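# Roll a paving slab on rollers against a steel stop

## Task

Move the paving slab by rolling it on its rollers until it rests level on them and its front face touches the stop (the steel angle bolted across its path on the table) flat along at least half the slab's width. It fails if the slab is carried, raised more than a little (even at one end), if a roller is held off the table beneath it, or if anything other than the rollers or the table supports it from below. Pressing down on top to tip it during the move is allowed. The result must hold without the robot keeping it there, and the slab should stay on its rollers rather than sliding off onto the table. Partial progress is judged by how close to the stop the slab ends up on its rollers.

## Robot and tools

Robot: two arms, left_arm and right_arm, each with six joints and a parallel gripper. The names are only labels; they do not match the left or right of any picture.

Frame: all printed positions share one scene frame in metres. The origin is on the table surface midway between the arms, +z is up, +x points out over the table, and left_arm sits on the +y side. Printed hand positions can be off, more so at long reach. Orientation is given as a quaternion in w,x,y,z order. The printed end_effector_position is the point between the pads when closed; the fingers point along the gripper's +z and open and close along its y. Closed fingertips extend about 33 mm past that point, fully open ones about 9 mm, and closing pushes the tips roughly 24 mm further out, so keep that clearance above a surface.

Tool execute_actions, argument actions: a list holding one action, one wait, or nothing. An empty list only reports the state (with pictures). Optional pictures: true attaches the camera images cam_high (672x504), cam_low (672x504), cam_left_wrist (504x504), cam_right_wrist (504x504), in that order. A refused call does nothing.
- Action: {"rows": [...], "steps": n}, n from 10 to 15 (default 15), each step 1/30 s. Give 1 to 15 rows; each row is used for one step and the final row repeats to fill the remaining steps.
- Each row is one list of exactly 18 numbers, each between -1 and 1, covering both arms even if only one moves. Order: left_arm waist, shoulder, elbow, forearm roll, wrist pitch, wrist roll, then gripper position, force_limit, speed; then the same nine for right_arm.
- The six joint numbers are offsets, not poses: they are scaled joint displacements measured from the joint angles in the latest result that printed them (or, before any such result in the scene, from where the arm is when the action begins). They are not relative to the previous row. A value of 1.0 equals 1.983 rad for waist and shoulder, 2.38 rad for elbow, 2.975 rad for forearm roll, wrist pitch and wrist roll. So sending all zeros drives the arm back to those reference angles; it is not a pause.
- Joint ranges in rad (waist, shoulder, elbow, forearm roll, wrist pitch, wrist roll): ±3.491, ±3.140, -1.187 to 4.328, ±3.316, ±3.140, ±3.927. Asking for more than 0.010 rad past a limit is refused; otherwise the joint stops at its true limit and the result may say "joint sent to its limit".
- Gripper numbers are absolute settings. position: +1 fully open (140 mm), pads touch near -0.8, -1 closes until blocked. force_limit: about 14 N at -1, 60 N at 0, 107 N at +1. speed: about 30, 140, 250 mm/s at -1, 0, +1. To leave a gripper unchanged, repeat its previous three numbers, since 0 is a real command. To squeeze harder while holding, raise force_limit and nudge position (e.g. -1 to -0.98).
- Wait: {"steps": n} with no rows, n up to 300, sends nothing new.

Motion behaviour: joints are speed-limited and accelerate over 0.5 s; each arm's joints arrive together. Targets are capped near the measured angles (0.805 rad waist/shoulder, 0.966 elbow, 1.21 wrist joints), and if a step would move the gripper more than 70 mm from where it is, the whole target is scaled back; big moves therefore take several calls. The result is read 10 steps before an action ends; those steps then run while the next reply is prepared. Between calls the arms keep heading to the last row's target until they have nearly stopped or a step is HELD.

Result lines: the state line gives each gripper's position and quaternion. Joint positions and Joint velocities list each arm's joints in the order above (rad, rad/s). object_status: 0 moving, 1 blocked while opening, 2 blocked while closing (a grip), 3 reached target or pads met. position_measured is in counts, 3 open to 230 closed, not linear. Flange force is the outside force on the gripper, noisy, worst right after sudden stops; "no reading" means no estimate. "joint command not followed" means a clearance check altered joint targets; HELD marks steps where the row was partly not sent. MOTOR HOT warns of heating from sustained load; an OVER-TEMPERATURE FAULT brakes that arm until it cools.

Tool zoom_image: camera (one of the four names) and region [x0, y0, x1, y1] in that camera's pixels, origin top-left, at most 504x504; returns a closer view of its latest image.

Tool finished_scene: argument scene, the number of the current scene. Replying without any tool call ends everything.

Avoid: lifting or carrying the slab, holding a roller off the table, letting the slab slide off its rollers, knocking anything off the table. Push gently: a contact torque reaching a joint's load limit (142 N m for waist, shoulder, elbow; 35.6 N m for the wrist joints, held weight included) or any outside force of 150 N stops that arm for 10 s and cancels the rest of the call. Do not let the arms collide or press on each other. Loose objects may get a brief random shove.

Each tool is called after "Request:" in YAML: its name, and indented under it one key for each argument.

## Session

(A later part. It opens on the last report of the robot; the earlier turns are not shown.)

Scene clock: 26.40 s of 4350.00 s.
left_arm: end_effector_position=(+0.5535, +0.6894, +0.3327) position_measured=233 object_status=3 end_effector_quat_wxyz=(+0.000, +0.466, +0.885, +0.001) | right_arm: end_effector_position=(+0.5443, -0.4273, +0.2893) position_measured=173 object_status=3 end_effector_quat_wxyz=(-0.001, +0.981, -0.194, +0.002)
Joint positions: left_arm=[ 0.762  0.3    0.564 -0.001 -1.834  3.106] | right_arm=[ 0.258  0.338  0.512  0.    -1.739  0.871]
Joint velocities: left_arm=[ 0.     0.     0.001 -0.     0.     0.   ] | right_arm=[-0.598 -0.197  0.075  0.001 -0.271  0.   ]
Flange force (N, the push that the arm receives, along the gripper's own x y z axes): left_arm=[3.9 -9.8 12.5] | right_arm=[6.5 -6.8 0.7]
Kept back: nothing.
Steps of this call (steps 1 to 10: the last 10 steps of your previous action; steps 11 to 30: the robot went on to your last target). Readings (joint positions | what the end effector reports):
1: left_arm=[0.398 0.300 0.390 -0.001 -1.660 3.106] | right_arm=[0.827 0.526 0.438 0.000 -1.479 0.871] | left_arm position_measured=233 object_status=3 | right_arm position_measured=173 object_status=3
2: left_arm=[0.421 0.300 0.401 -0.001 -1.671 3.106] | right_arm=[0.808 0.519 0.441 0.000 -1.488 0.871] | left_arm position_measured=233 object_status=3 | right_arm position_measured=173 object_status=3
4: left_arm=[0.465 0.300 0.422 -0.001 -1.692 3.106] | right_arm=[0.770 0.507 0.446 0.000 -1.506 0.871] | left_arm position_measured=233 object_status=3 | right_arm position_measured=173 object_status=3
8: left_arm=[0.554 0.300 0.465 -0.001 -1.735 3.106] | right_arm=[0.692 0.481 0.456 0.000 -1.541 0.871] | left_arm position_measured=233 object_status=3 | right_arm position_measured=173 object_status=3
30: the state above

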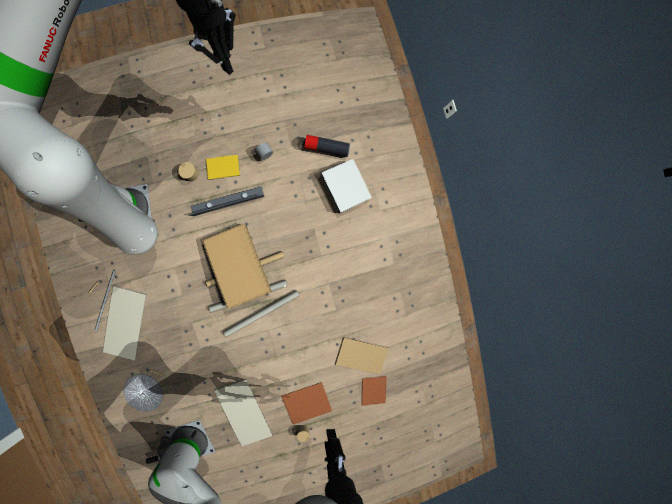

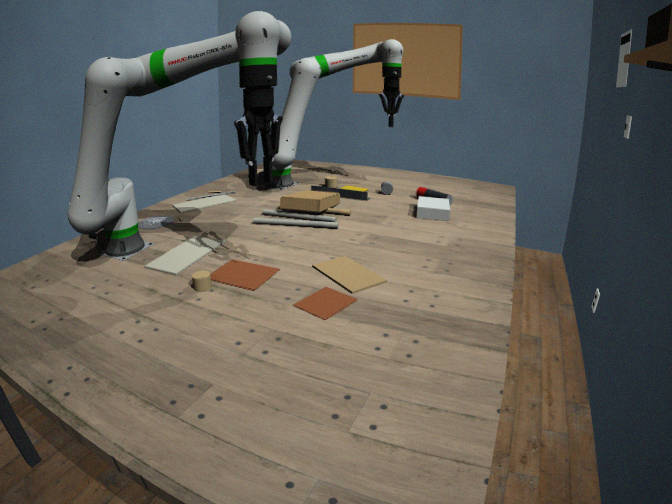

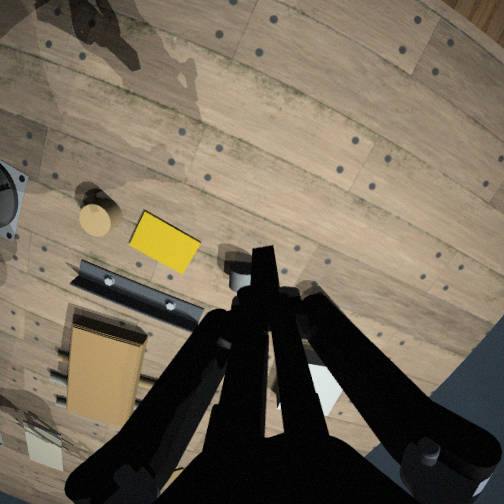

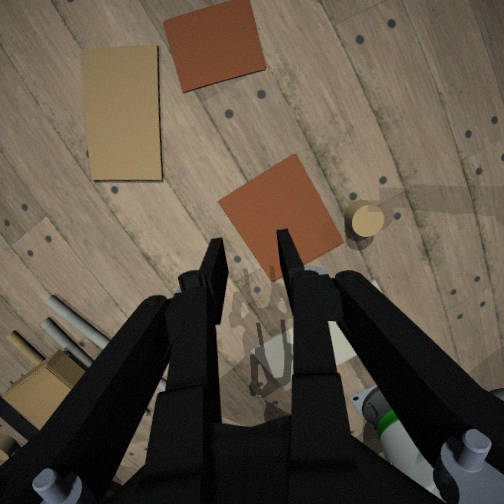

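Request:
execute_actions:
  actions:
    - {"rows":[[-0.668,0.123,-0.045,0,0.118,-0.167,-0.3,0,0,0,0,0,0,0,0,-0.35,0,0]],"steps":15}

Request:
execute_actions:
  actions:
    - {"steps":45}
  pictures: true

Scene clock: 27.43 s of 4350.00 s.
left_arm: end_effector_position=(+0.5708, +0.6681, +0.3221) position_measured=205 object_status=0 end_effector_quat_wxyz=(+0.000, +0.502, +0.865, +0.001) | right_arm: end_effector_position=(+0.5071, -0.5485, +0.3371) position_measured=173 object_status=3 end_effector_quat_wxyz=(-0.001, +0.956, -0.294, +0.003)
Joint positions: left_arm=[ 0.711  0.314  0.558 -0.001 -1.812  3.075] | right_arm=[ 0.053  0.271  0.538  0.    -1.832  0.871]
Joint velocities: left_arm=[-0.706  0.213 -0.095  0.     0.303 -0.427] | right_arm=[ 0.679  0.226 -0.092  0.     0.308 -0.   ]
Flange force (N, the push that the arm receives, along the gripper's own x y z axes): left_arm=[26.0 -14.0 7.2] | right_arm=[5.5 18.5 -5.1]
Steps of this call (steps 1 to 26: the robot went on to your last target; steps 27 to 31: the first 5 steps of this action). Readings (joint positions | what the end effector reports):
27: left_arm=[0.762 0.300 0.564 -0.001 -1.834 3.106] | right_arm=[0.006 0.256 0.544 0.000 -1.854 0.871] | left_arm position_measured=233 object_status=0 | right_arm position_measured=173 object_status=3
28: left_arm=[0.758 0.300 0.564 -0.001 -1.833 3.104] | right_arm=[0.009 0.256 0.544 0.000 -1.853 0.871] | left_arm position_measured=233 object_status=0 | right_arm position_measured=173 object_status=3
30: left_arm=[0.733 0.308 0.561 -0.001 -1.822 3.088] | right_arm=[0.033 0.264 0.541 0.000 -1.842 0.871] | left_arm position_measured=213 object_status=0 | right_arm position_measured=173 object_status=3
31: the state above

Scene clock: 28.93 s of 4350.00 s.
left_arm: end_effector_position=(+0.5742, +0.1158, +0.1797) position_measured=167 object_status=3 end_effector_quat_wxyz=(+0.000, +0.933, +0.361, +0.001) | right_arm: end_effector_position=(+0.5443, -0.4273, +0.2893) position_measured=173 object_status=3 end_effector_quat_wxyz=(-0.001, +0.981, -0.194, +0.002)
Joint positions: left_arm=[-0.267  0.498  0.477 -0.001 -1.549  2.702] | right_arm=[ 0.258  0.338  0.512  0.    -1.739  0.871]
Joint velocities: left_arm=[-0.617  0.095 -0.042  0.     0.135 -0.191] | right_arm=[-0.001 -0.001  0.     0.     0.001 -0.   ]
Flange force (N, the push that the arm receives, along the gripper's own x y z axes): left_arm=[-0.8 -3.3 8.0] | right_arm=[2.1 -1.3 3.2]
Kept back: nothing.
Steps of this call (steps 1 to 10: the last 10 steps of your previous action; steps 11 to 45: the robot went on to your last target). Readings (joint positions | what the end effector reports):
1: left_arm=[0.686 0.322 0.555 -0.001 -1.802 3.060] | right_arm=[0.076 0.279 0.535 0.000 -1.822 0.871] | left_arm position_measured=198 object_status=0 | right_arm position_measured=173 object_status=3
2: left_arm=[0.663 0.329 0.552 -0.001 -1.792 3.046] | right_arm=[0.098 0.286 0.532 0.000 -1.812 0.871] | left_arm position_measured=190 object_status=0 | right_arm position_measured=173 object_status=3
4: left_arm=[0.618 0.341 0.547 -0.001 -1.774 3.021] | right_arm=[0.140 0.300 0.527 0.000 -1.793 0.871] | left_arm position_measured=175 object_status=0 | right_arm position_measured=173 object_status=3
8: left_arm=[0.529 0.363 0.537 -0.001 -1.742 2.976] | right_arm=[0.219 0.326 0.517 0.000 -1.757 0.871] | left_arm position_measured=167 object_status=0 | right_arm position_measured=173 object_status=3
45: the state above

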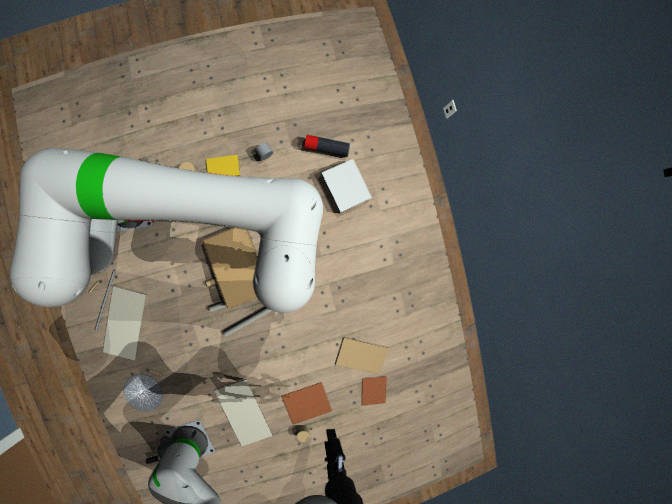

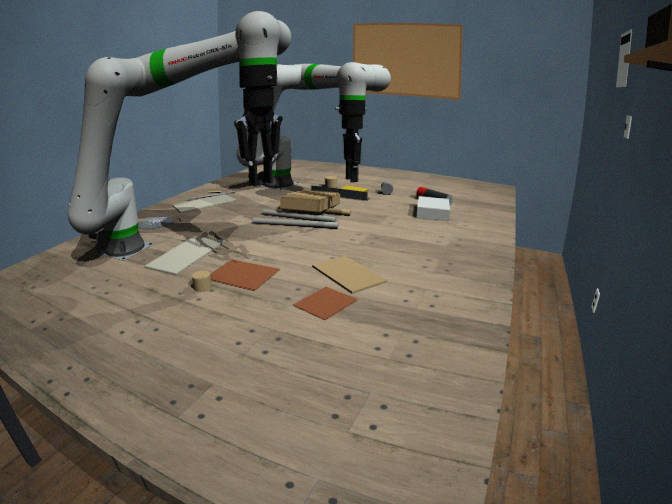

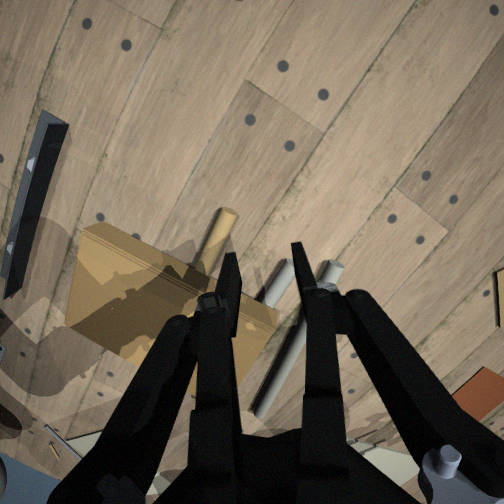

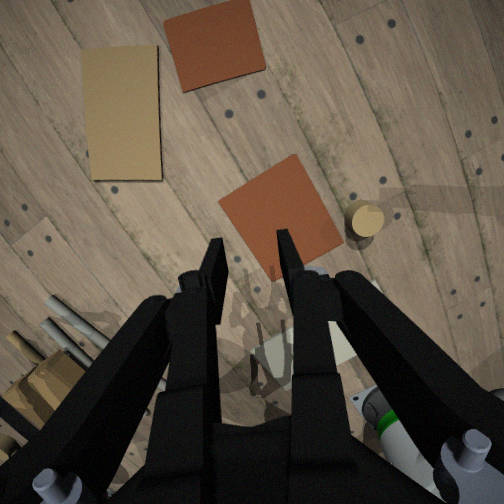

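Request:
execute_actions:
  actions:
    - {"steps":20}
  pictures: true

Scene clock: 29.60 s of 4350.00 s.
left_arm: end_effector_position=(+0.4577, -0.0323, +0.1424) position_measured=167 object_status=3 end_effector_quat_wxyz=(+0.000, +0.985, +0.174, +0.001) | right_arm: end_effector_position=(+0.5443, -0.4273, +0.2893) position_measured=173 object_status=3 end_effector_quat_wxyz=(-0.001, +0.981, -0.194, +0.002)
Joint positions: left_arm=[-0.563  0.543  0.457 -0.001 -1.483  2.609] | right_arm=[ 0.258  0.338  0.512  0.    -1.739  0.871]
Joint velocities: left_arm=[-0.006  0.001 -0.    -0.001  0.    -0.002] | right_arm=[ 0.001  0.    -0.     0.001  0.    -0.001]
Flange force (N, the push that the arm receives, along the gripper's own x y z axes): left_arm=[-4.4 -9.6 9.5] | right_arm=[1.9 -2.3 2.1]
Kept back: nothing.
Steps of this call (steps 1 to 20: the robot went on to your last target). Readings (joint positions | what the end effector reports):
1: left_arm=[-0.287 0.501 0.476 -0.001 -1.544 2.695] | right_arm=[0.258 0.338 0.512 0.000 -1.739 0.871] | left_arm position_measured=167 object_status=3 | right_arm position_measured=173 object_status=3
2: left_arm=[-0.308 0.504 0.475 -0.001 -1.539 2.688] | right_arm=[0.258 0.338 0.512 0.000 -1.739 0.871] | left_arm position_measured=167 object_status=3 | right_arm position_measured=173 object_status=3
4: left_arm=[-0.350 0.511 0.472 -0.001 -1.530 2.675] | right_arm=[0.258 0.338 0.512 0.000 -1.739 0.871] | left_arm position_measured=167 object_status=3 | right_arm position_measured=173 object_status=3
8: left_arm=[-0.433 0.524 0.466 -0.001 -1.512 2.650] | right_arm=[0.258 0.338 0.512 0.000 -1.739 0.871] | left_arm position_measured=167 object_status=3 | right_arm position_measured=173 object_status=3
20: the state above

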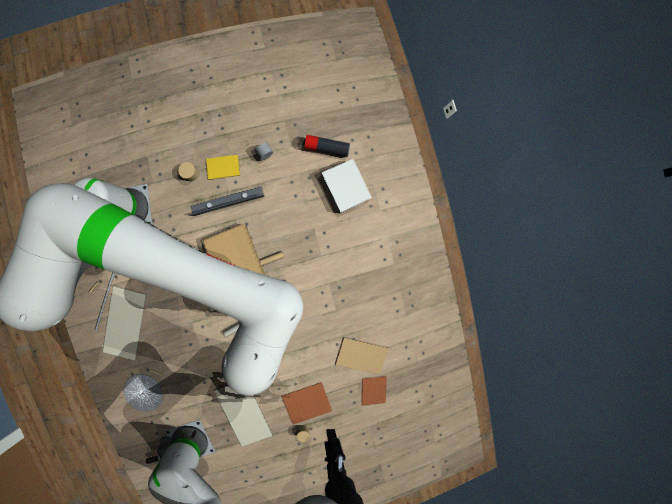

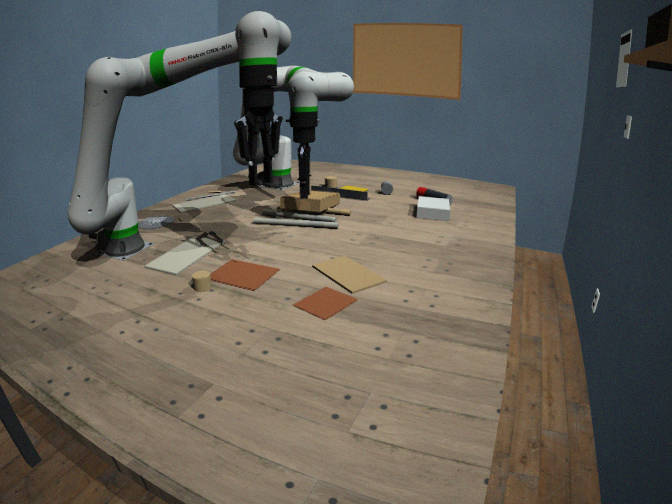

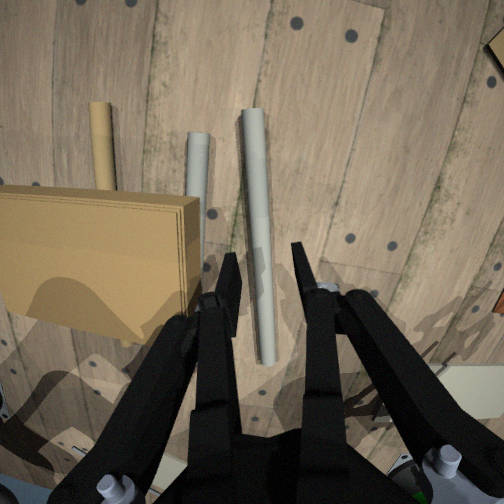

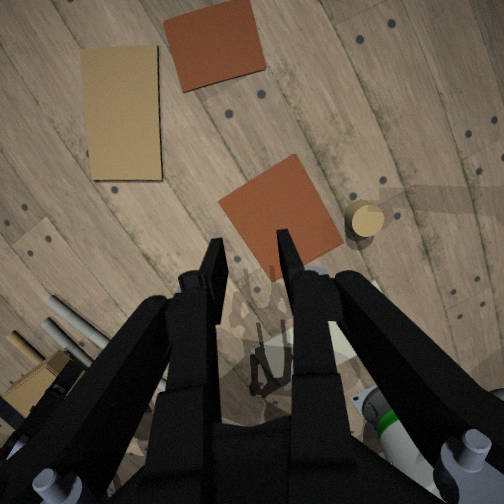

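Request:
execute_actions:
  actions:
    - {"rows":[[0,0.02,-0.074,0,0.0716,0,-0.35,0,0,0,0,0,0,0,0,-0.35,0,0]],"steps":15}

Request:
execute_actions:
  actions:
    - {"steps":15}
  pictures: true

Scene clock: 30.17 s of 4350.00 s.
left_arm: end_effector_position=(+0.4579, -0.0329, +0.1080) position_measured=173 object_status=0 end_effector_quat_wxyz=(+0.000, +0.985, +0.174, +0.000) | right_arm: end_effector_position=(+0.5443, -0.4273, +0.2893) position_measured=173 object_status=3 end_effector_quat_wxyz=(-0.001, +0.981, -0.194, +0.002)
Joint positions: left_arm=[-0.563  0.557  0.397 -0.    -1.41   2.609] | right_arm=[ 0.258  0.338  0.512  0.    -1.739  0.871]
Joint velocities: left_arm=[ 0.     0.186 -0.799 -0.     0.95   0.001] | right_arm=[-0.  0.  0.  0. -0. -0.]
Flange force (N, the push that the arm receives, along the gripper's own x y z axes): left_arm=[-4.7 -17.4 -10.5] | right_arm=[3.3 -1.1 2.8]
Steps of this call (steps 1 to 12: the robot went on to your last target; steps 13 to 17: the first 5 steps of this action). Readings (joint positions | what the end effector reports):
13: left_arm=[-0.563 0.544 0.457 -0.001 -1.483 2.609] | right_arm=[0.258 0.338 0.512 0.000 -1.739 0.871] | left_arm position_measured=167 object_status=0 | right_arm position_measured=173 object_status=3
14: left_arm=[-0.563 0.544 0.452 -0.000 -1.477 2.609] | right_arm=[0.258 0.338 0.512 0.000 -1.739 0.871] | left_arm position_measured=171 object_status=0 | right_arm position_measured=173 object_status=3
16: left_arm=[-0.563 0.551 0.422 -0.000 -1.440 2.609] | right_arm=[0.258 0.338 0.512 0.000 -1.739 0.871] | left_arm position_measured=173 object_status=0 | right_arm position_measured=173 object_status=3
17: the state above

Scene clock: 30.67 s of 4350.00 s.
left_arm: end_effector_position=(+0.4538, -0.0291, +0.0429) position_measured=173 object_status=3 end_effector_quat_wxyz=(-0.001, +0.985, +0.174, -0.000) | right_arm: end_effector_position=(+0.5443, -0.4273, +0.2893) position_measured=173 object_status=3 end_effector_quat_wxyz=(-0.001, +0.981, -0.194, +0.002)
Joint positions: left_arm=[-0.563  0.583  0.281 -0.001 -1.27   2.609] | right_arm=[ 0.258  0.338  0.512  0.    -1.739  0.871]
Joint velocities: left_arm=[-0.     0.    -0.001  0.     0.     0.   ] | right_arm=[-0.001 -0.     0.002  0.    -0.    -0.   ]
Flange force (N, the push that the arm receives, along the gripper's own x y z axes): left_arm=[-2.1 -10.7 7.9] | right_arm=[1.9 -1.7 3.0]
Kept back: nothing.
Steps of this call (steps 1 to 10: the last 10 steps of your previous action; steps 11 to 15: the robot went on to your last target). Readings (joint positions | what the end effector reports):
1: left_arm=[-0.563 0.563 0.370 -0.000 -1.378 2.609] | right_arm=[0.258 0.338 0.512 0.000 -1.739 0.871] | left_arm position_measured=173 object_status=0 | right_arm position_measured=173 object_status=3
2: left_arm=[-0.563 0.569 0.345 -0.000 -1.348 2.609] | right_arm=[0.258 0.338 0.512 0.000 -1.739 0.871] | left_arm position_measured=173 object_status=0 | right_arm position_measured=173 object_status=3
4: left_arm=[-0.563 0.578 0.306 -0.001 -1.301 2.609] | right_arm=[0.258 0.338 0.512 0.000 -1.739 0.871] | left_arm position_measured=173 object_status=0 | right_arm position_measured=173 object_status=3
8: left_arm=[-0.563 0.583 0.283 -0.001 -1.272 2.609] | right_arm=[0.258 0.338 0.512 0.000 -1.739 0.871] | left_arm position_measured=173 object_status=0 | right_arm position_measured=173 object_status=3
15: the state above

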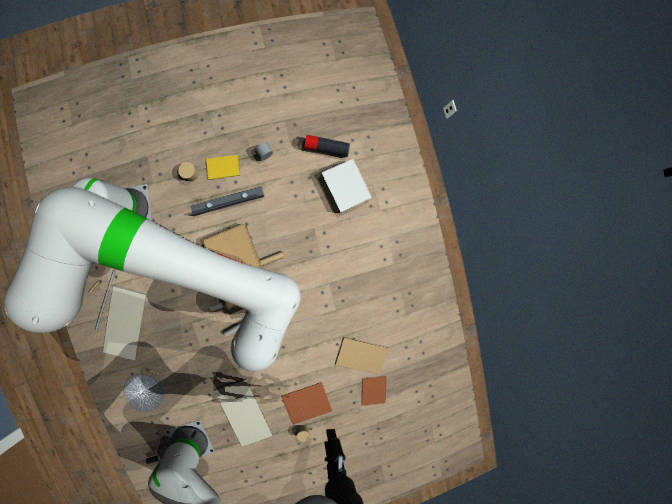

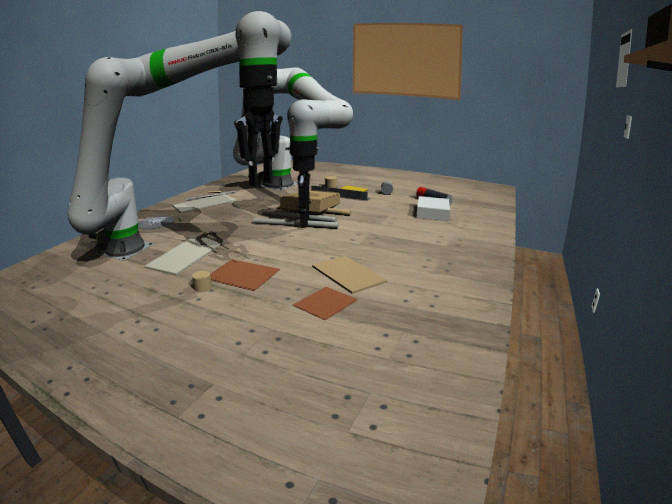

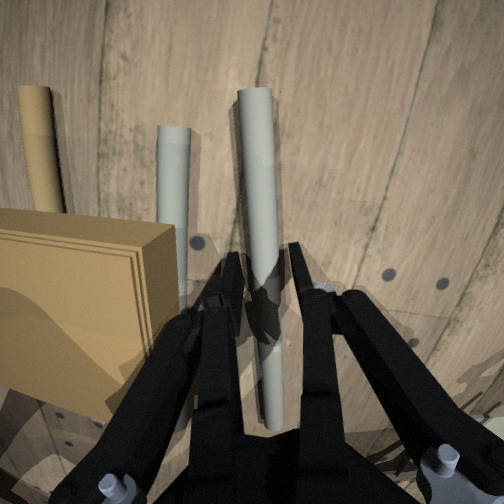

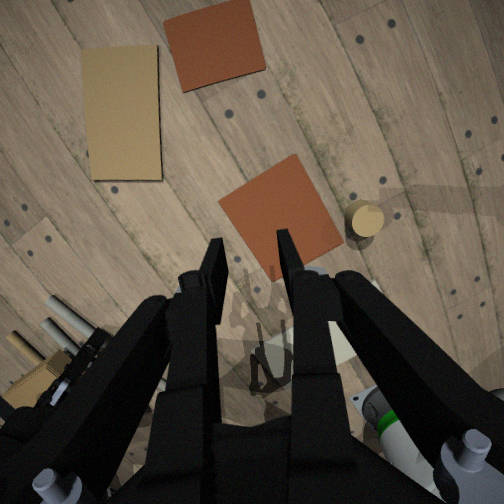

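Closing, then lifting to hover over the front gap.

Request:
execute_actions:
  actions:
    - {"rows":[[0,0,0,0,0,0,-1,0,0,0,0,0,0,0,0,-0.35,0,0]],"steps":15}

Request:
execute_actions:
  actions:
    - {"rows":[[0,-0.02,0.09,0,-0.085,0,-1,0,0,0,0,0,0,0,0,-0.35,0,0]],"steps":15}

Request:
execute_actions:
  actions:
    - {"steps":20}
  pictures: true

Scene clock: 31.17 s of 4350.00 s.
left_arm: end_effector_position=(+0.4538, -0.0290, +0.0429) position_measured=200 object_status=0 end_effector_quat_wxyz=(-0.001, +0.985, +0.174, -0.000) | right_arm: end_effector_position=(+0.5443, -0.4273, +0.2893) position_measured=173 object_status=3 end_effector_quat_wxyz=(-0.001, +0.981, -0.194, +0.002)
Joint positions: left_arm=[-0.563  0.583  0.281 -0.001 -1.27   2.609] | right_arm=[ 0.258  0.338  0.512  0.    -1.739  0.871]
Joint velocities: left_arm=[-0.001 -0.001  0.001  0.     0.001  0.   ] | right_arm=[ 0.001 -0.001 -0.002  0.001  0.001 -0.   ]
Flange force (N, the push that the arm receives, along the gripper's own x y z axes): left_arm=[-2.8 -11.7 -7.5] | right_arm=[3.4 -2.9 2.2]
Steps of this call (steps 1 to 10: the robot went on to your last target; steps 11 to 15: the first 5 steps of this action). Readings (joint positions | what the end effector reports):
11: left_arm=[-0.563 0.583 0.281 -0.001 -1.270 2.609] | right_arm=[0.258 0.338 0.512 0.000 -1.739 0.871] | left_arm position_measured=173 object_status=0 | right_arm position_measured=173 object_status=3
12: left_arm=[-0.563 0.583 0.281 -0.001 -1.270 2.609] | right_arm=[0.258 0.338 0.512 0.000 -1.739 0.871] | left_arm position_measured=178 object_status=0 | right_arm position_measured=173 object_status=3
14: left_arm=[-0.563 0.583 0.281 -0.001 -1.270 2.609] | right_arm=[0.258 0.338 0.512 0.000 -1.739 0.871] | left_arm position_measured=193 object_status=0 | right_arm position_measured=173 object_status=3
15: the state above

Scene clock: 31.67 s of 4350.00 s.
left_arm: end_effector_position=(+0.4570, -0.0316, +0.0746) position_measured=203 object_status=2 end_effector_quat_wxyz=(-0.001, +0.985, +0.174, -0.000) | right_arm: end_effector_position=(+0.5443, -0.4273, +0.2893) position_measured=173 object_status=3 end_effector_quat_wxyz=(-0.001, +0.981, -0.194, +0.002)
Joint positions: left_arm=[-0.563  0.572  0.342 -0.001 -1.342  2.609] | right_arm=[ 0.258  0.338  0.512  0.    -1.739  0.871]
Joint velocities: left_arm=[ 0.001 -0.155  0.82   0.    -0.952 -0.001] | right_arm=[-0.001 -0.001 -0.     0.002 -0.001  0.   ]
Flange force (N, the push that the arm receives, along the gripper's own x y z axes): left_arm=[0.9 -5.5 31.3] | right_arm=[2.7 -2.3 2.7]
Steps of this call (steps 1 to 10: the last 10 steps of your previous action; steps 11 to 15: the first 5 steps of this action, its rows measured from where the robot was after step 10). Readings (joint positions | what the end effector reports):
10: left_arm=[-0.563 0.583 0.281 -0.001 -1.270 2.609] | right_arm=[0.258 0.338 0.512 0.000 -1.739 0.871] | left_arm position_measured=203 object_status=2 | right_arm position_measured=173 object_status=3
11: left_arm=[-0.563 0.583 0.281 -0.001 -1.271 2.609] | right_arm=[0.258 0.338 0.512 0.000 -1.739 0.871] | left_arm position_measured=203 object_status=2 | right_arm position_measured=173 object_status=3
12: left_arm=[-0.563 0.583 0.286 -0.001 -1.276 2.609] | right_arm=[0.258 0.338 0.512 0.000 -1.739 0.871] | left_arm position_measured=203 object_status=2 | right_arm position_measured=173 object_status=3
14: left_arm=[-0.563 0.577 0.316 -0.001 -1.312 2.609] | right_arm=[0.258 0.338 0.512 0.000 -1.739 0.871] | left_arm position_measured=203 object_status=2 | right_arm position_measured=173 object_status=3
15: the state above

Scene clock: 32.33 s of 4350.00 s.
left_arm: end_effector_position=(+0.4581, -0.0326, +0.1587) position_measured=203 object_status=2 end_effector_quat_wxyz=(-0.000, +0.985, +0.174, +0.000) | right_arm: end_effector_position=(+0.5443, -0.4273, +0.2893) position_measured=173 object_status=3 end_effector_quat_wxyz=(-0.001, +0.981, -0.194, +0.002)
Joint positions: left_arm=[-0.563  0.543  0.495 -0.001 -1.523  2.609] | right_arm=[ 0.258  0.338  0.512  0.    -1.739  0.871]
Joint velocities: left_arm=[-0.001 -0.    -0.001 -0.    -0.001  0.001] | right_arm=[-0.     0.     0.     0.001  0.001 -0.   ]
Flange force (N, the push that the arm receives, along the gripper's own x y z axes): left_arm=[-2.1 -11.1 10.0] | right_arm=[1.1 -1.5 3.2]
Kept back: nothing.
Steps of this call (steps 1 to 10: the last 10 steps of your previous action; steps 11 to 20: the robot went on to your last target). Readings (joint positions | what the end effector reports):
1: left_arm=[-0.563 0.567 0.369 -0.001 -1.374 2.609] | right_arm=[0.258 0.338 0.512 0.000 -1.739 0.871] | left_arm position_measured=203 object_status=2 | right_arm position_measured=173 object_status=3
2: left_arm=[-0.563 0.562 0.395 -0.001 -1.405 2.609] | right_arm=[0.258 0.338 0.512 0.000 -1.739 0.871] | left_arm position_measured=203 object_status=2 | right_arm position_measured=173 object_status=3
4: left_arm=[-0.563 0.553 0.443 -0.001 -1.461 2.609] | right_arm=[0.258 0.338 0.512 0.000 -1.739 0.871] | left_arm position_measured=203 object_status=2 | right_arm position_measured=173 object_status=3
8: left_arm=[-0.563 0.544 0.492 -0.001 -1.519 2.609] | right_arm=[0.258 0.338 0.512 0.000 -1.739 0.871] | left_arm position_measured=203 object_status=2 | right_arm position_measured=173 object_status=3
20: the state above

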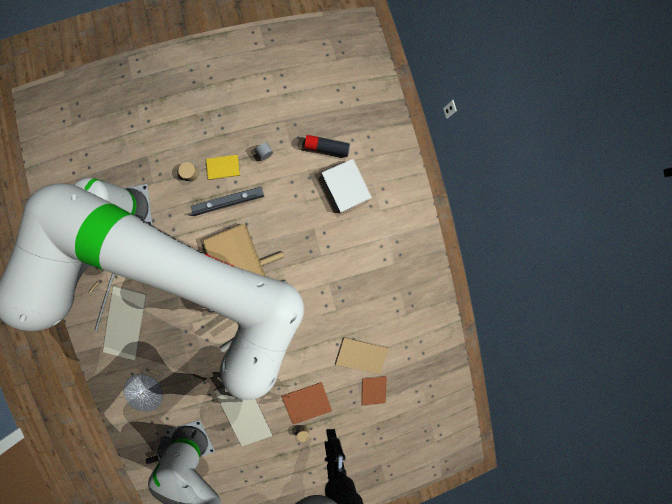

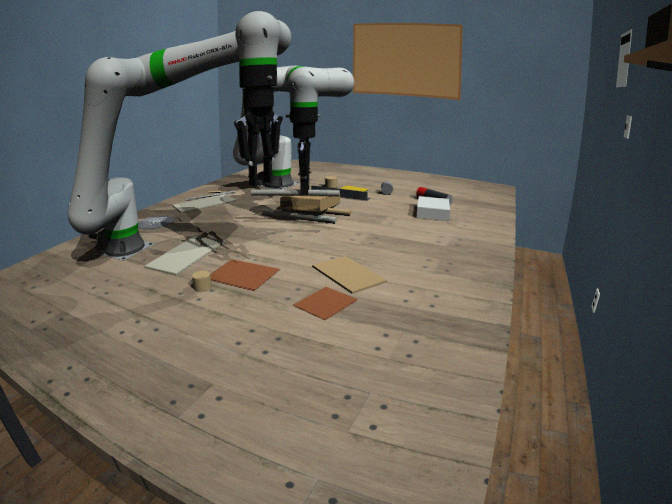

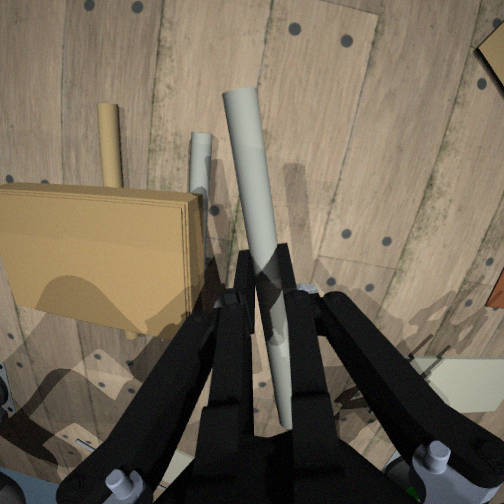

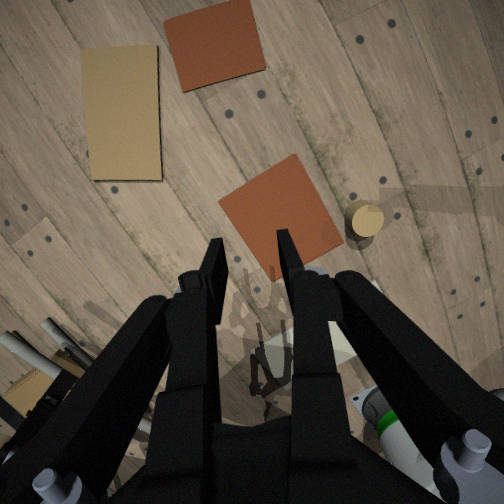

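Request:
execute_actions:
  actions:
    - {"rows":[[0.294,-0.366,-0.357,0,0.041,-0.223,-1,0,0,0,0,0,0,0,0,-0.35,0,0]],"steps":15}

Request:
execute_actions:
  actions:
    - {"steps":45}
  pictures: true

Scene clock: 33.20 s of 4350.00 s.
left_arm: end_effector_position=(+0.4639, -0.0043, +0.1655) position_measured=203 object_status=2 end_effector_quat_wxyz=(-0.000, +0.985, +0.172, +0.000) | right_arm: end_effector_position=(+0.5443, -0.4273, +0.2893) position_measured=173 object_status=3 end_effector_quat_wxyz=(-0.001, +0.981, -0.194, +0.002)
Joint positions: left_arm=[-0.522  0.493  0.436 -0.001 -1.515  2.563] | right_arm=[ 0.258  0.338  0.512  0.    -1.739  0.871]
Joint velocities: left_arm=[ 0.57  -0.71  -0.832 -0.     0.12  -0.644] | right_arm=[ 0.001 -0.    -0.     0.     0.    -0.   ]
Flange force (N, the push that the arm receives, along the gripper's own x y z axes): left_arm=[-3.9 29.8 12.4] | right_arm=[3.7 -2.0 2.0]
Steps of this call (steps 1 to 15: the robot went on to your last target; steps 16 to 21: nothing new was sent; steps 22 to 26: the first 5 steps of this action). Readings (joint positions | what the end effector reports):
22: left_arm=[-0.562 0.543 0.495 -0.001 -1.523 2.609] | right_arm=[0.258 0.338 0.512 0.000 -1.739 0.871] | left_arm position_measured=203 object_status=2 | right_arm position_measured=173 object_status=3
23: left_arm=[-0.559 0.539 0.491 -0.001 -1.523 2.606] | right_arm=[0.258 0.338 0.512 0.000 -1.739 0.871] | left_arm position_measured=203 object_status=2 | right_arm position_measured=173 object_status=3
25: left_arm=[-0.539 0.514 0.461 -0.001 -1.518 2.582] | right_arm=[0.258 0.338 0.512 0.000 -1.739 0.871] | left_arm position_measured=203 object_status=2 | right_arm position_measured=173 object_status=3
26: the state above

Scene clock: 34.70 s of 4350.00 s.
left_arm: end_effector_position=(+0.3779, +0.3094, +0.1581) position_measured=203 object_status=2 end_effector_quat_wxyz=(-0.001, +0.991, +0.135, -0.001) | right_arm: end_effector_position=(+0.5443, -0.4273, +0.2893) position_measured=173 object_status=3 end_effector_quat_wxyz=(-0.001, +0.981, -0.194, +0.002)
Joint positions: left_arm=[ 0.021 -0.183 -0.354 -0.001 -1.401  1.946] | right_arm=[ 0.258  0.338  0.512  0.    -1.739  0.871]
Joint velocities: left_arm=[-0.    -0.001 -0.    -0.     0.    -0.001] | right_arm=[0.001 0.    0.001 0.    0.001 0.   ]
Flange force (N, the push that the arm receives, along the gripper's own x y z axes): left_arm=[-5.5 -9.5 9.8] | right_arm=[2.3 -2.5 2.3]
Kept back: nothing.
Steps of this call (steps 1 to 10: the last 10 steps of your previous action; steps 11 to 45: the robot went on to your last target). Readings (joint positions | what the end effector reports):
1: left_arm=[-0.502 0.468 0.407 -0.001 -1.511 2.540] | right_arm=[0.258 0.338 0.512 0.000 -1.739 0.871] | left_arm position_measured=203 object_status=2 | right_arm position_measured=173 object_status=3
2: left_arm=[-0.482 0.443 0.379 -0.001 -1.507 2.518] | right_arm=[0.258 0.338 0.512 0.000 -1.739 0.871] | left_arm position_measured=203 object_status=2 | right_arm position_measured=173 object_status=3
4: left_arm=[-0.444 0.396 0.323 -0.001 -1.499 2.475] | right_arm=[0.258 0.338 0.512 0.000 -1.739 0.871] | left_arm position_measured=203 object_status=2 | right_arm position_measured=173 object_status=3
8: left_arm=[-0.368 0.301 0.212 -0.001 -1.483 2.388] | right_arm=[0.258 0.338 0.512 0.000 -1.739 0.871] | left_arm position_measured=203 object_status=2 | right_arm position_measured=173 object_status=3
45: the state above
All arms were judged still, so your last target was given up. Only a new action makes them travel on or press farther. Fingers that are still opening or closing keep moving.

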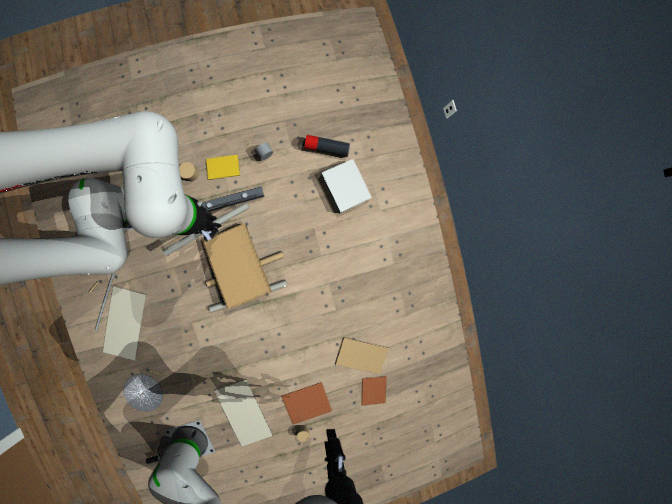

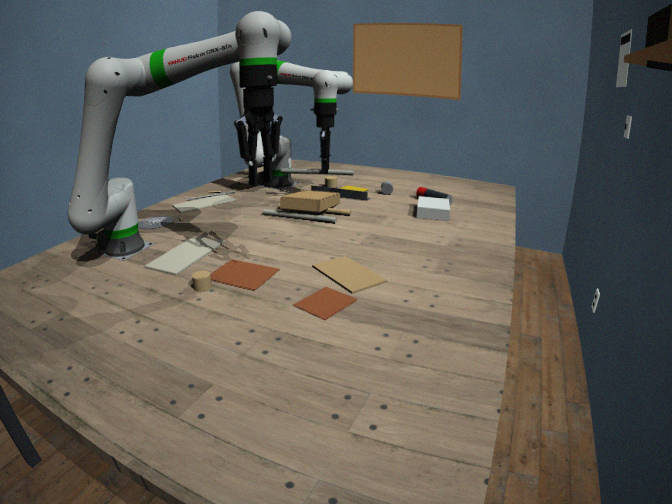

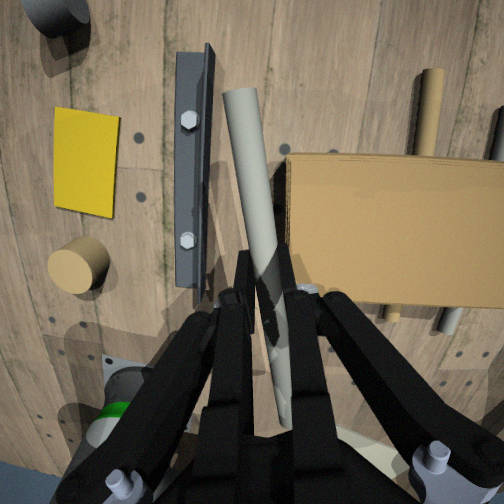

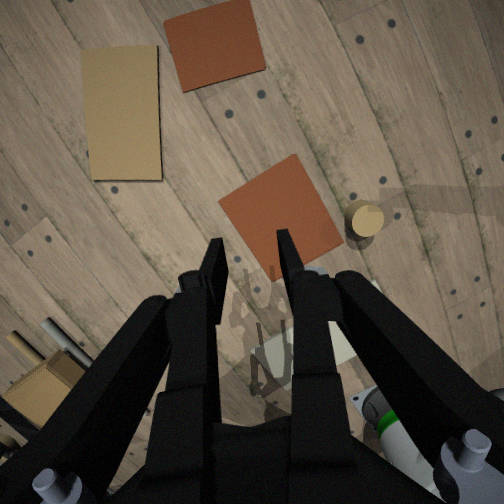

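Request:
execute_actions:
  actions:
    - {"rows":[[0.02,0.054,0.04,0,0.005,-0.058,-1,0,0,0,0,0,0,0,0,-0.35,0,0]],"steps":15}

Request:
execute_actions:
  actions:
    - {"steps":15}
  pictures: true

Scene clock: 35.47 s of 4350.00 s.
left_arm: end_effector_position=(+0.3996, +0.3135, +0.1590) position_measured=203 object_status=2 end_effector_quat_wxyz=(-0.000, +0.994, +0.106, -0.000) | right_arm: end_effector_position=(+0.5443, -0.4273, +0.2893) position_measured=173 object_status=3 end_effector_quat_wxyz=(-0.001, +0.981, -0.194, +0.002)
Joint positions: left_arm=[ 0.038 -0.136 -0.313 -0.001 -1.395  1.87 ] | right_arm=[ 0.258  0.338  0.512  0.    -1.739  0.871]
Joint velocities: left_arm=[ 0.231  0.628  0.558  0.     0.09  -0.985] | right_arm=[-0.001 -0.    -0.     0.    -0.001 -0.   ]
Flange force (N, the push that the arm receives, along the gripper's own x y z axes): left_arm=[-32.5 -14.7 6.8] | right_arm=[0.6 -1.2 3.7]
Steps of this call (steps 1 to 18: nothing new was sent; steps 19 to 23: the first 5 steps of this action). Readings (joint positions | what the end effector reports):
19: left_arm=[0.021 -0.182 -0.354 -0.001 -1.401 1.945] | right_arm=[0.258 0.338 0.512 0.000 -1.739 0.871] | left_arm position_measured=203 object_status=2 | right_arm position_measured=173 object_status=3
20: left_arm=[0.022 -0.179 -0.351 -0.001 -1.401 1.939] | right_arm=[0.258 0.338 0.512 0.000 -1.739 0.871] | left_arm position_measured=203 object_status=2 | right_arm position_measured=173 object_status=3
22: left_arm=[0.031 -0.156 -0.330 -0.001 -1.397 1.901] | right_arm=[0.258 0.338 0.512 0.000 -1.739 0.871] | left_arm position_measured=203 object_status=2 | right_arm position_measured=173 object_status=3
23: the state above

Scene clock: 35.97 s of 4350.00 s.
left_arm: end_effector_position=(+0.4278, +0.3199, +0.1587) position_measured=203 object_status=2 end_effector_quat_wxyz=(-0.000, +0.998, +0.069, +0.000) | right_arm: end_effector_position=(+0.5443, -0.4273, +0.2893) position_measured=173 object_status=3 end_effector_quat_wxyz=(-0.001, +0.981, -0.194, +0.002)
Joint positions: left_arm=[ 0.06  -0.075 -0.259 -0.001 -1.386  1.773] | right_arm=[ 0.258  0.338  0.512  0.    -1.739  0.871]
Joint velocities: left_arm=[-0.001  0.001 -0.     0.    -0.001 -0.001] | right_arm=[-0.    -0.001 -0.001  0.    -0.     0.001]
Flange force (N, the push that the arm receives, along the gripper's own x y z axes): left_arm=[-6.2 -7.0 9.1] | right_arm=[1.3 -1.9 2.6]
Kept back: nothing.
Steps of this call (steps 1 to 10: the last 10 steps of your previous action; steps 11 to 15: the robot went on to your last target). Readings (joint positions | what the end effector reports):
1: left_arm=[0.045 -0.116 -0.295 -0.001 -1.392 1.838] | right_arm=[0.258 0.338 0.512 0.000 -1.739 0.871] | left_arm position_measured=203 object_status=2 | right_arm position_measured=173 object_status=3
2: left_arm=[0.052 -0.099 -0.280 -0.001 -1.390 1.811] | right_arm=[0.258 0.338 0.512 0.000 -1.739 0.871] | left_arm position_measured=203 object_status=2 | right_arm position_measured=173 object_status=3
4: left_arm=[0.059 -0.080 -0.263 -0.001 -1.387 1.780] | right_arm=[0.258 0.338 0.512 0.000 -1.739 0.871] | left_arm position_measured=203 object_status=2 | right_arm position_measured=173 object_status=3
8: left_arm=[0.060 -0.076 -0.259 -0.001 -1.386 1.773] | right_arm=[0.258 0.338 0.512 0.000 -1.739 0.871] | left_arm position_measured=203 object_status=2 | right_arm position_measured=173 object_status=3
15: the state above

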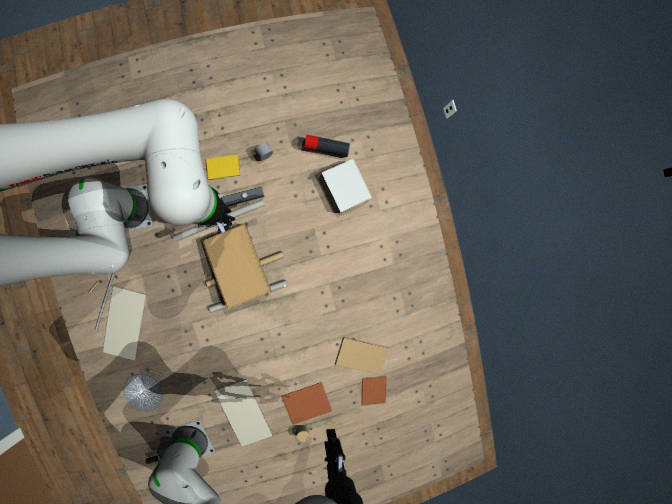

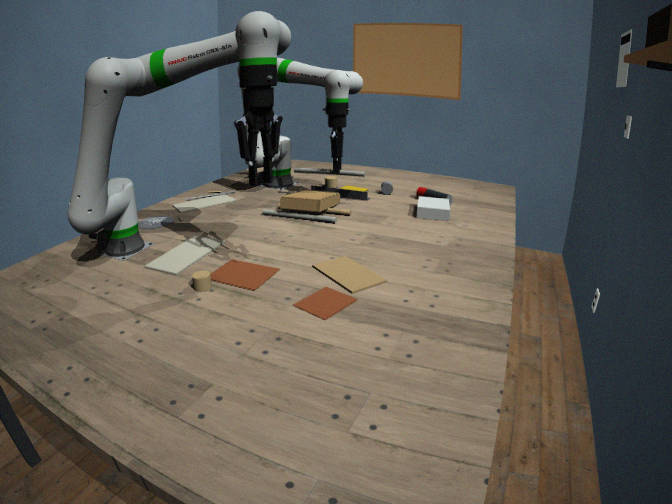

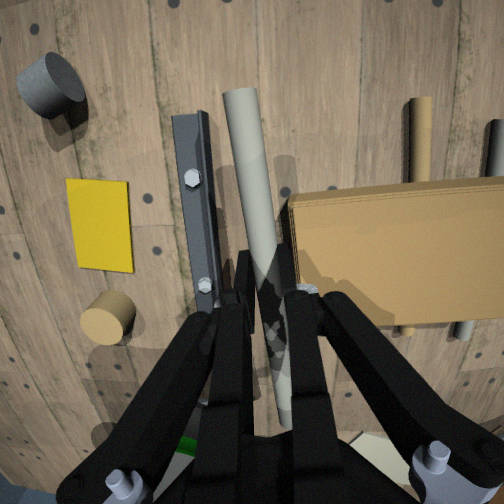

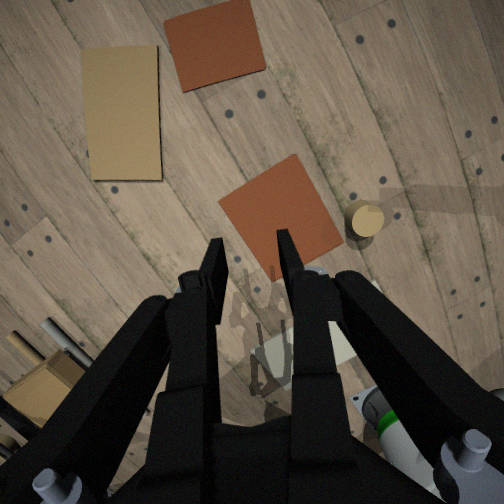

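Request:
execute_actions:
  actions:
    - {"rows":[[0,0.036,-0.06,0,0.072,0,-1,0,0,0,0,0,0,0,0,-0.35,0,0]],"steps":15}

Request:
execute_actions:
  actions:
    - {"steps":15}
  pictures: true

Scene clock: 36.53 s of 4350.00 s.
left_arm: end_effector_position=(+0.4312, +0.3196, +0.1276) position_measured=203 object_status=2 end_effector_quat_wxyz=(-0.000, +0.998, +0.069, +0.001) | right_arm: end_effector_position=(+0.5443, -0.4273, +0.2893) position_measured=173 object_status=3 end_effector_quat_wxyz=(-0.001, +0.981, -0.194, +0.002)
Joint positions: left_arm=[ 0.06  -0.05  -0.31  -0.001 -1.31   1.773] | right_arm=[ 0.258  0.338  0.512  0.    -1.739  0.871]
Joint velocities: left_arm=[ 0.     0.349 -0.703 -0.001  1.038 -0.001] | right_arm=[-0.    -0.    -0.     0.002 -0.001 -0.   ]
Flange force (N, the push that the arm receives, along the gripper's own x y z axes): left_arm=[-13.9 -11.0 -15.0] | right_arm=[2.5 -2.4 2.9]
Steps of this call (steps 1 to 12: the robot went on to your last target; steps 13 to 17: the first 5 steps of this action). Readings (joint positions | what the end effector reports):
13: left_arm=[0.060 -0.075 -0.259 -0.001 -1.386 1.773] | right_arm=[0.258 0.338 0.512 0.000 -1.739 0.871] | left_arm position_measured=203 object_status=2 | right_arm position_measured=173 object_status=3
14: left_arm=[0.060 -0.073 -0.263 -0.001 -1.380 1.773] | right_arm=[0.258 0.338 0.512 0.000 -1.739 0.871] | left_arm position_measured=203 object_status=2 | right_arm position_measured=173 object_status=3
16: left_arm=[0.060 -0.061 -0.288 -0.001 -1.342 1.773] | right_arm=[0.258 0.338 0.512 0.000 -1.739 0.871] | left_arm position_measured=203 object_status=2 | right_arm position_measured=173 object_status=3
17: the state above

Scene clock: 37.03 s of 4350.00 s.
left_arm: end_effector_position=(+0.4307, +0.3197, +0.0719) position_measured=203 object_status=2 end_effector_quat_wxyz=(-0.000, +0.998, +0.068, +0.000) | right_arm: end_effector_position=(+0.5443, -0.4273, +0.2893) position_measured=173 object_status=3 end_effector_quat_wxyz=(-0.001, +0.981, -0.194, +0.002)
Joint positions: left_arm=[ 0.06  -0.004 -0.402 -0.001 -1.172  1.773] | right_arm=[ 0.258  0.338  0.512  0.    -1.739  0.871]
Joint velocities: left_arm=[-0.     0.001  0.    -0.     0.    -0.   ] | right_arm=[-0.     0.    -0.001 -0.002 -0.001  0.   ]
Flange force (N, the push that the arm receives, along the gripper's own x y z axes): left_arm=[-7.1 -6.4 8.4] | right_arm=[3.3 -1.8 2.5]
Kept back: nothing.
Steps of this call (steps 1 to 10: the last 10 steps of your previous action; steps 11 to 15: the robot went on to your last target). Readings (joint positions | what the end effector reports):
1: left_arm=[0.060 -0.038 -0.334 -0.001 -1.275 1.773] | right_arm=[0.258 0.338 0.512 0.000 -1.739 0.871] | left_arm position_measured=203 object_status=2 | right_arm position_measured=173 object_status=3
2: left_arm=[0.060 -0.027 -0.355 -0.001 -1.242 1.773] | right_arm=[0.258 0.338 0.512 0.000 -1.739 0.871] | left_arm position_measured=203 object_status=2 | right_arm position_measured=173 object_status=3
4: left_arm=[0.060 -0.011 -0.387 -0.001 -1.196 1.773] | right_arm=[0.258 0.338 0.512 0.000 -1.739 0.871] | left_arm position_measured=203 object_status=2 | right_arm position_measured=173 object_status=3
8: left_arm=[0.060 -0.004 -0.401 -0.001 -1.173 1.773] | right_arm=[0.258 0.338 0.512 0.000 -1.739 0.871] | left_arm position_measured=203 object_status=2 | right_arm position_measured=173 object_status=3
15: the state above

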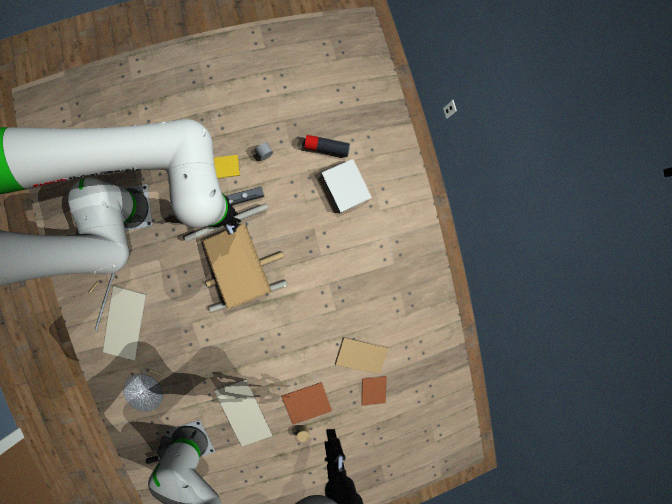

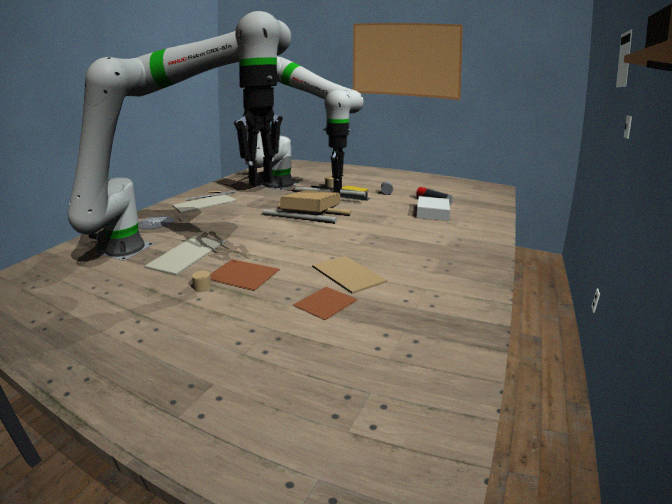

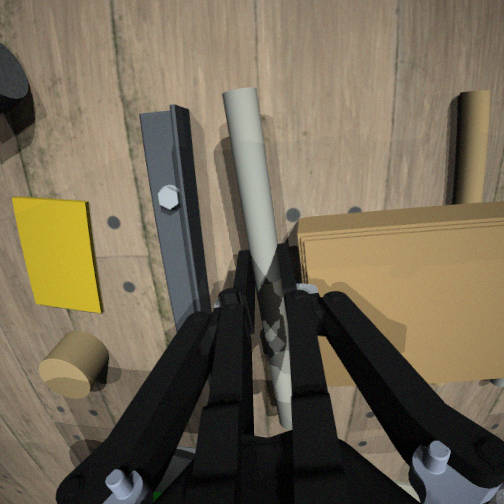

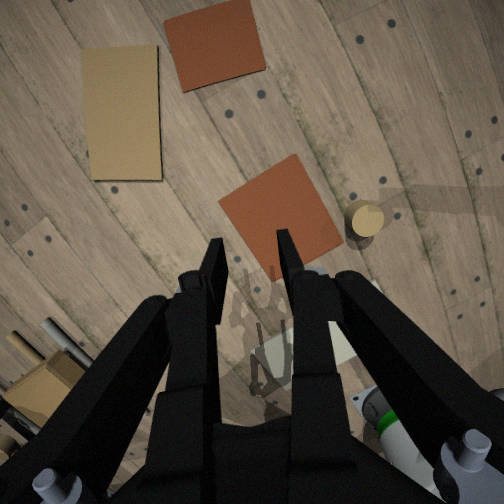

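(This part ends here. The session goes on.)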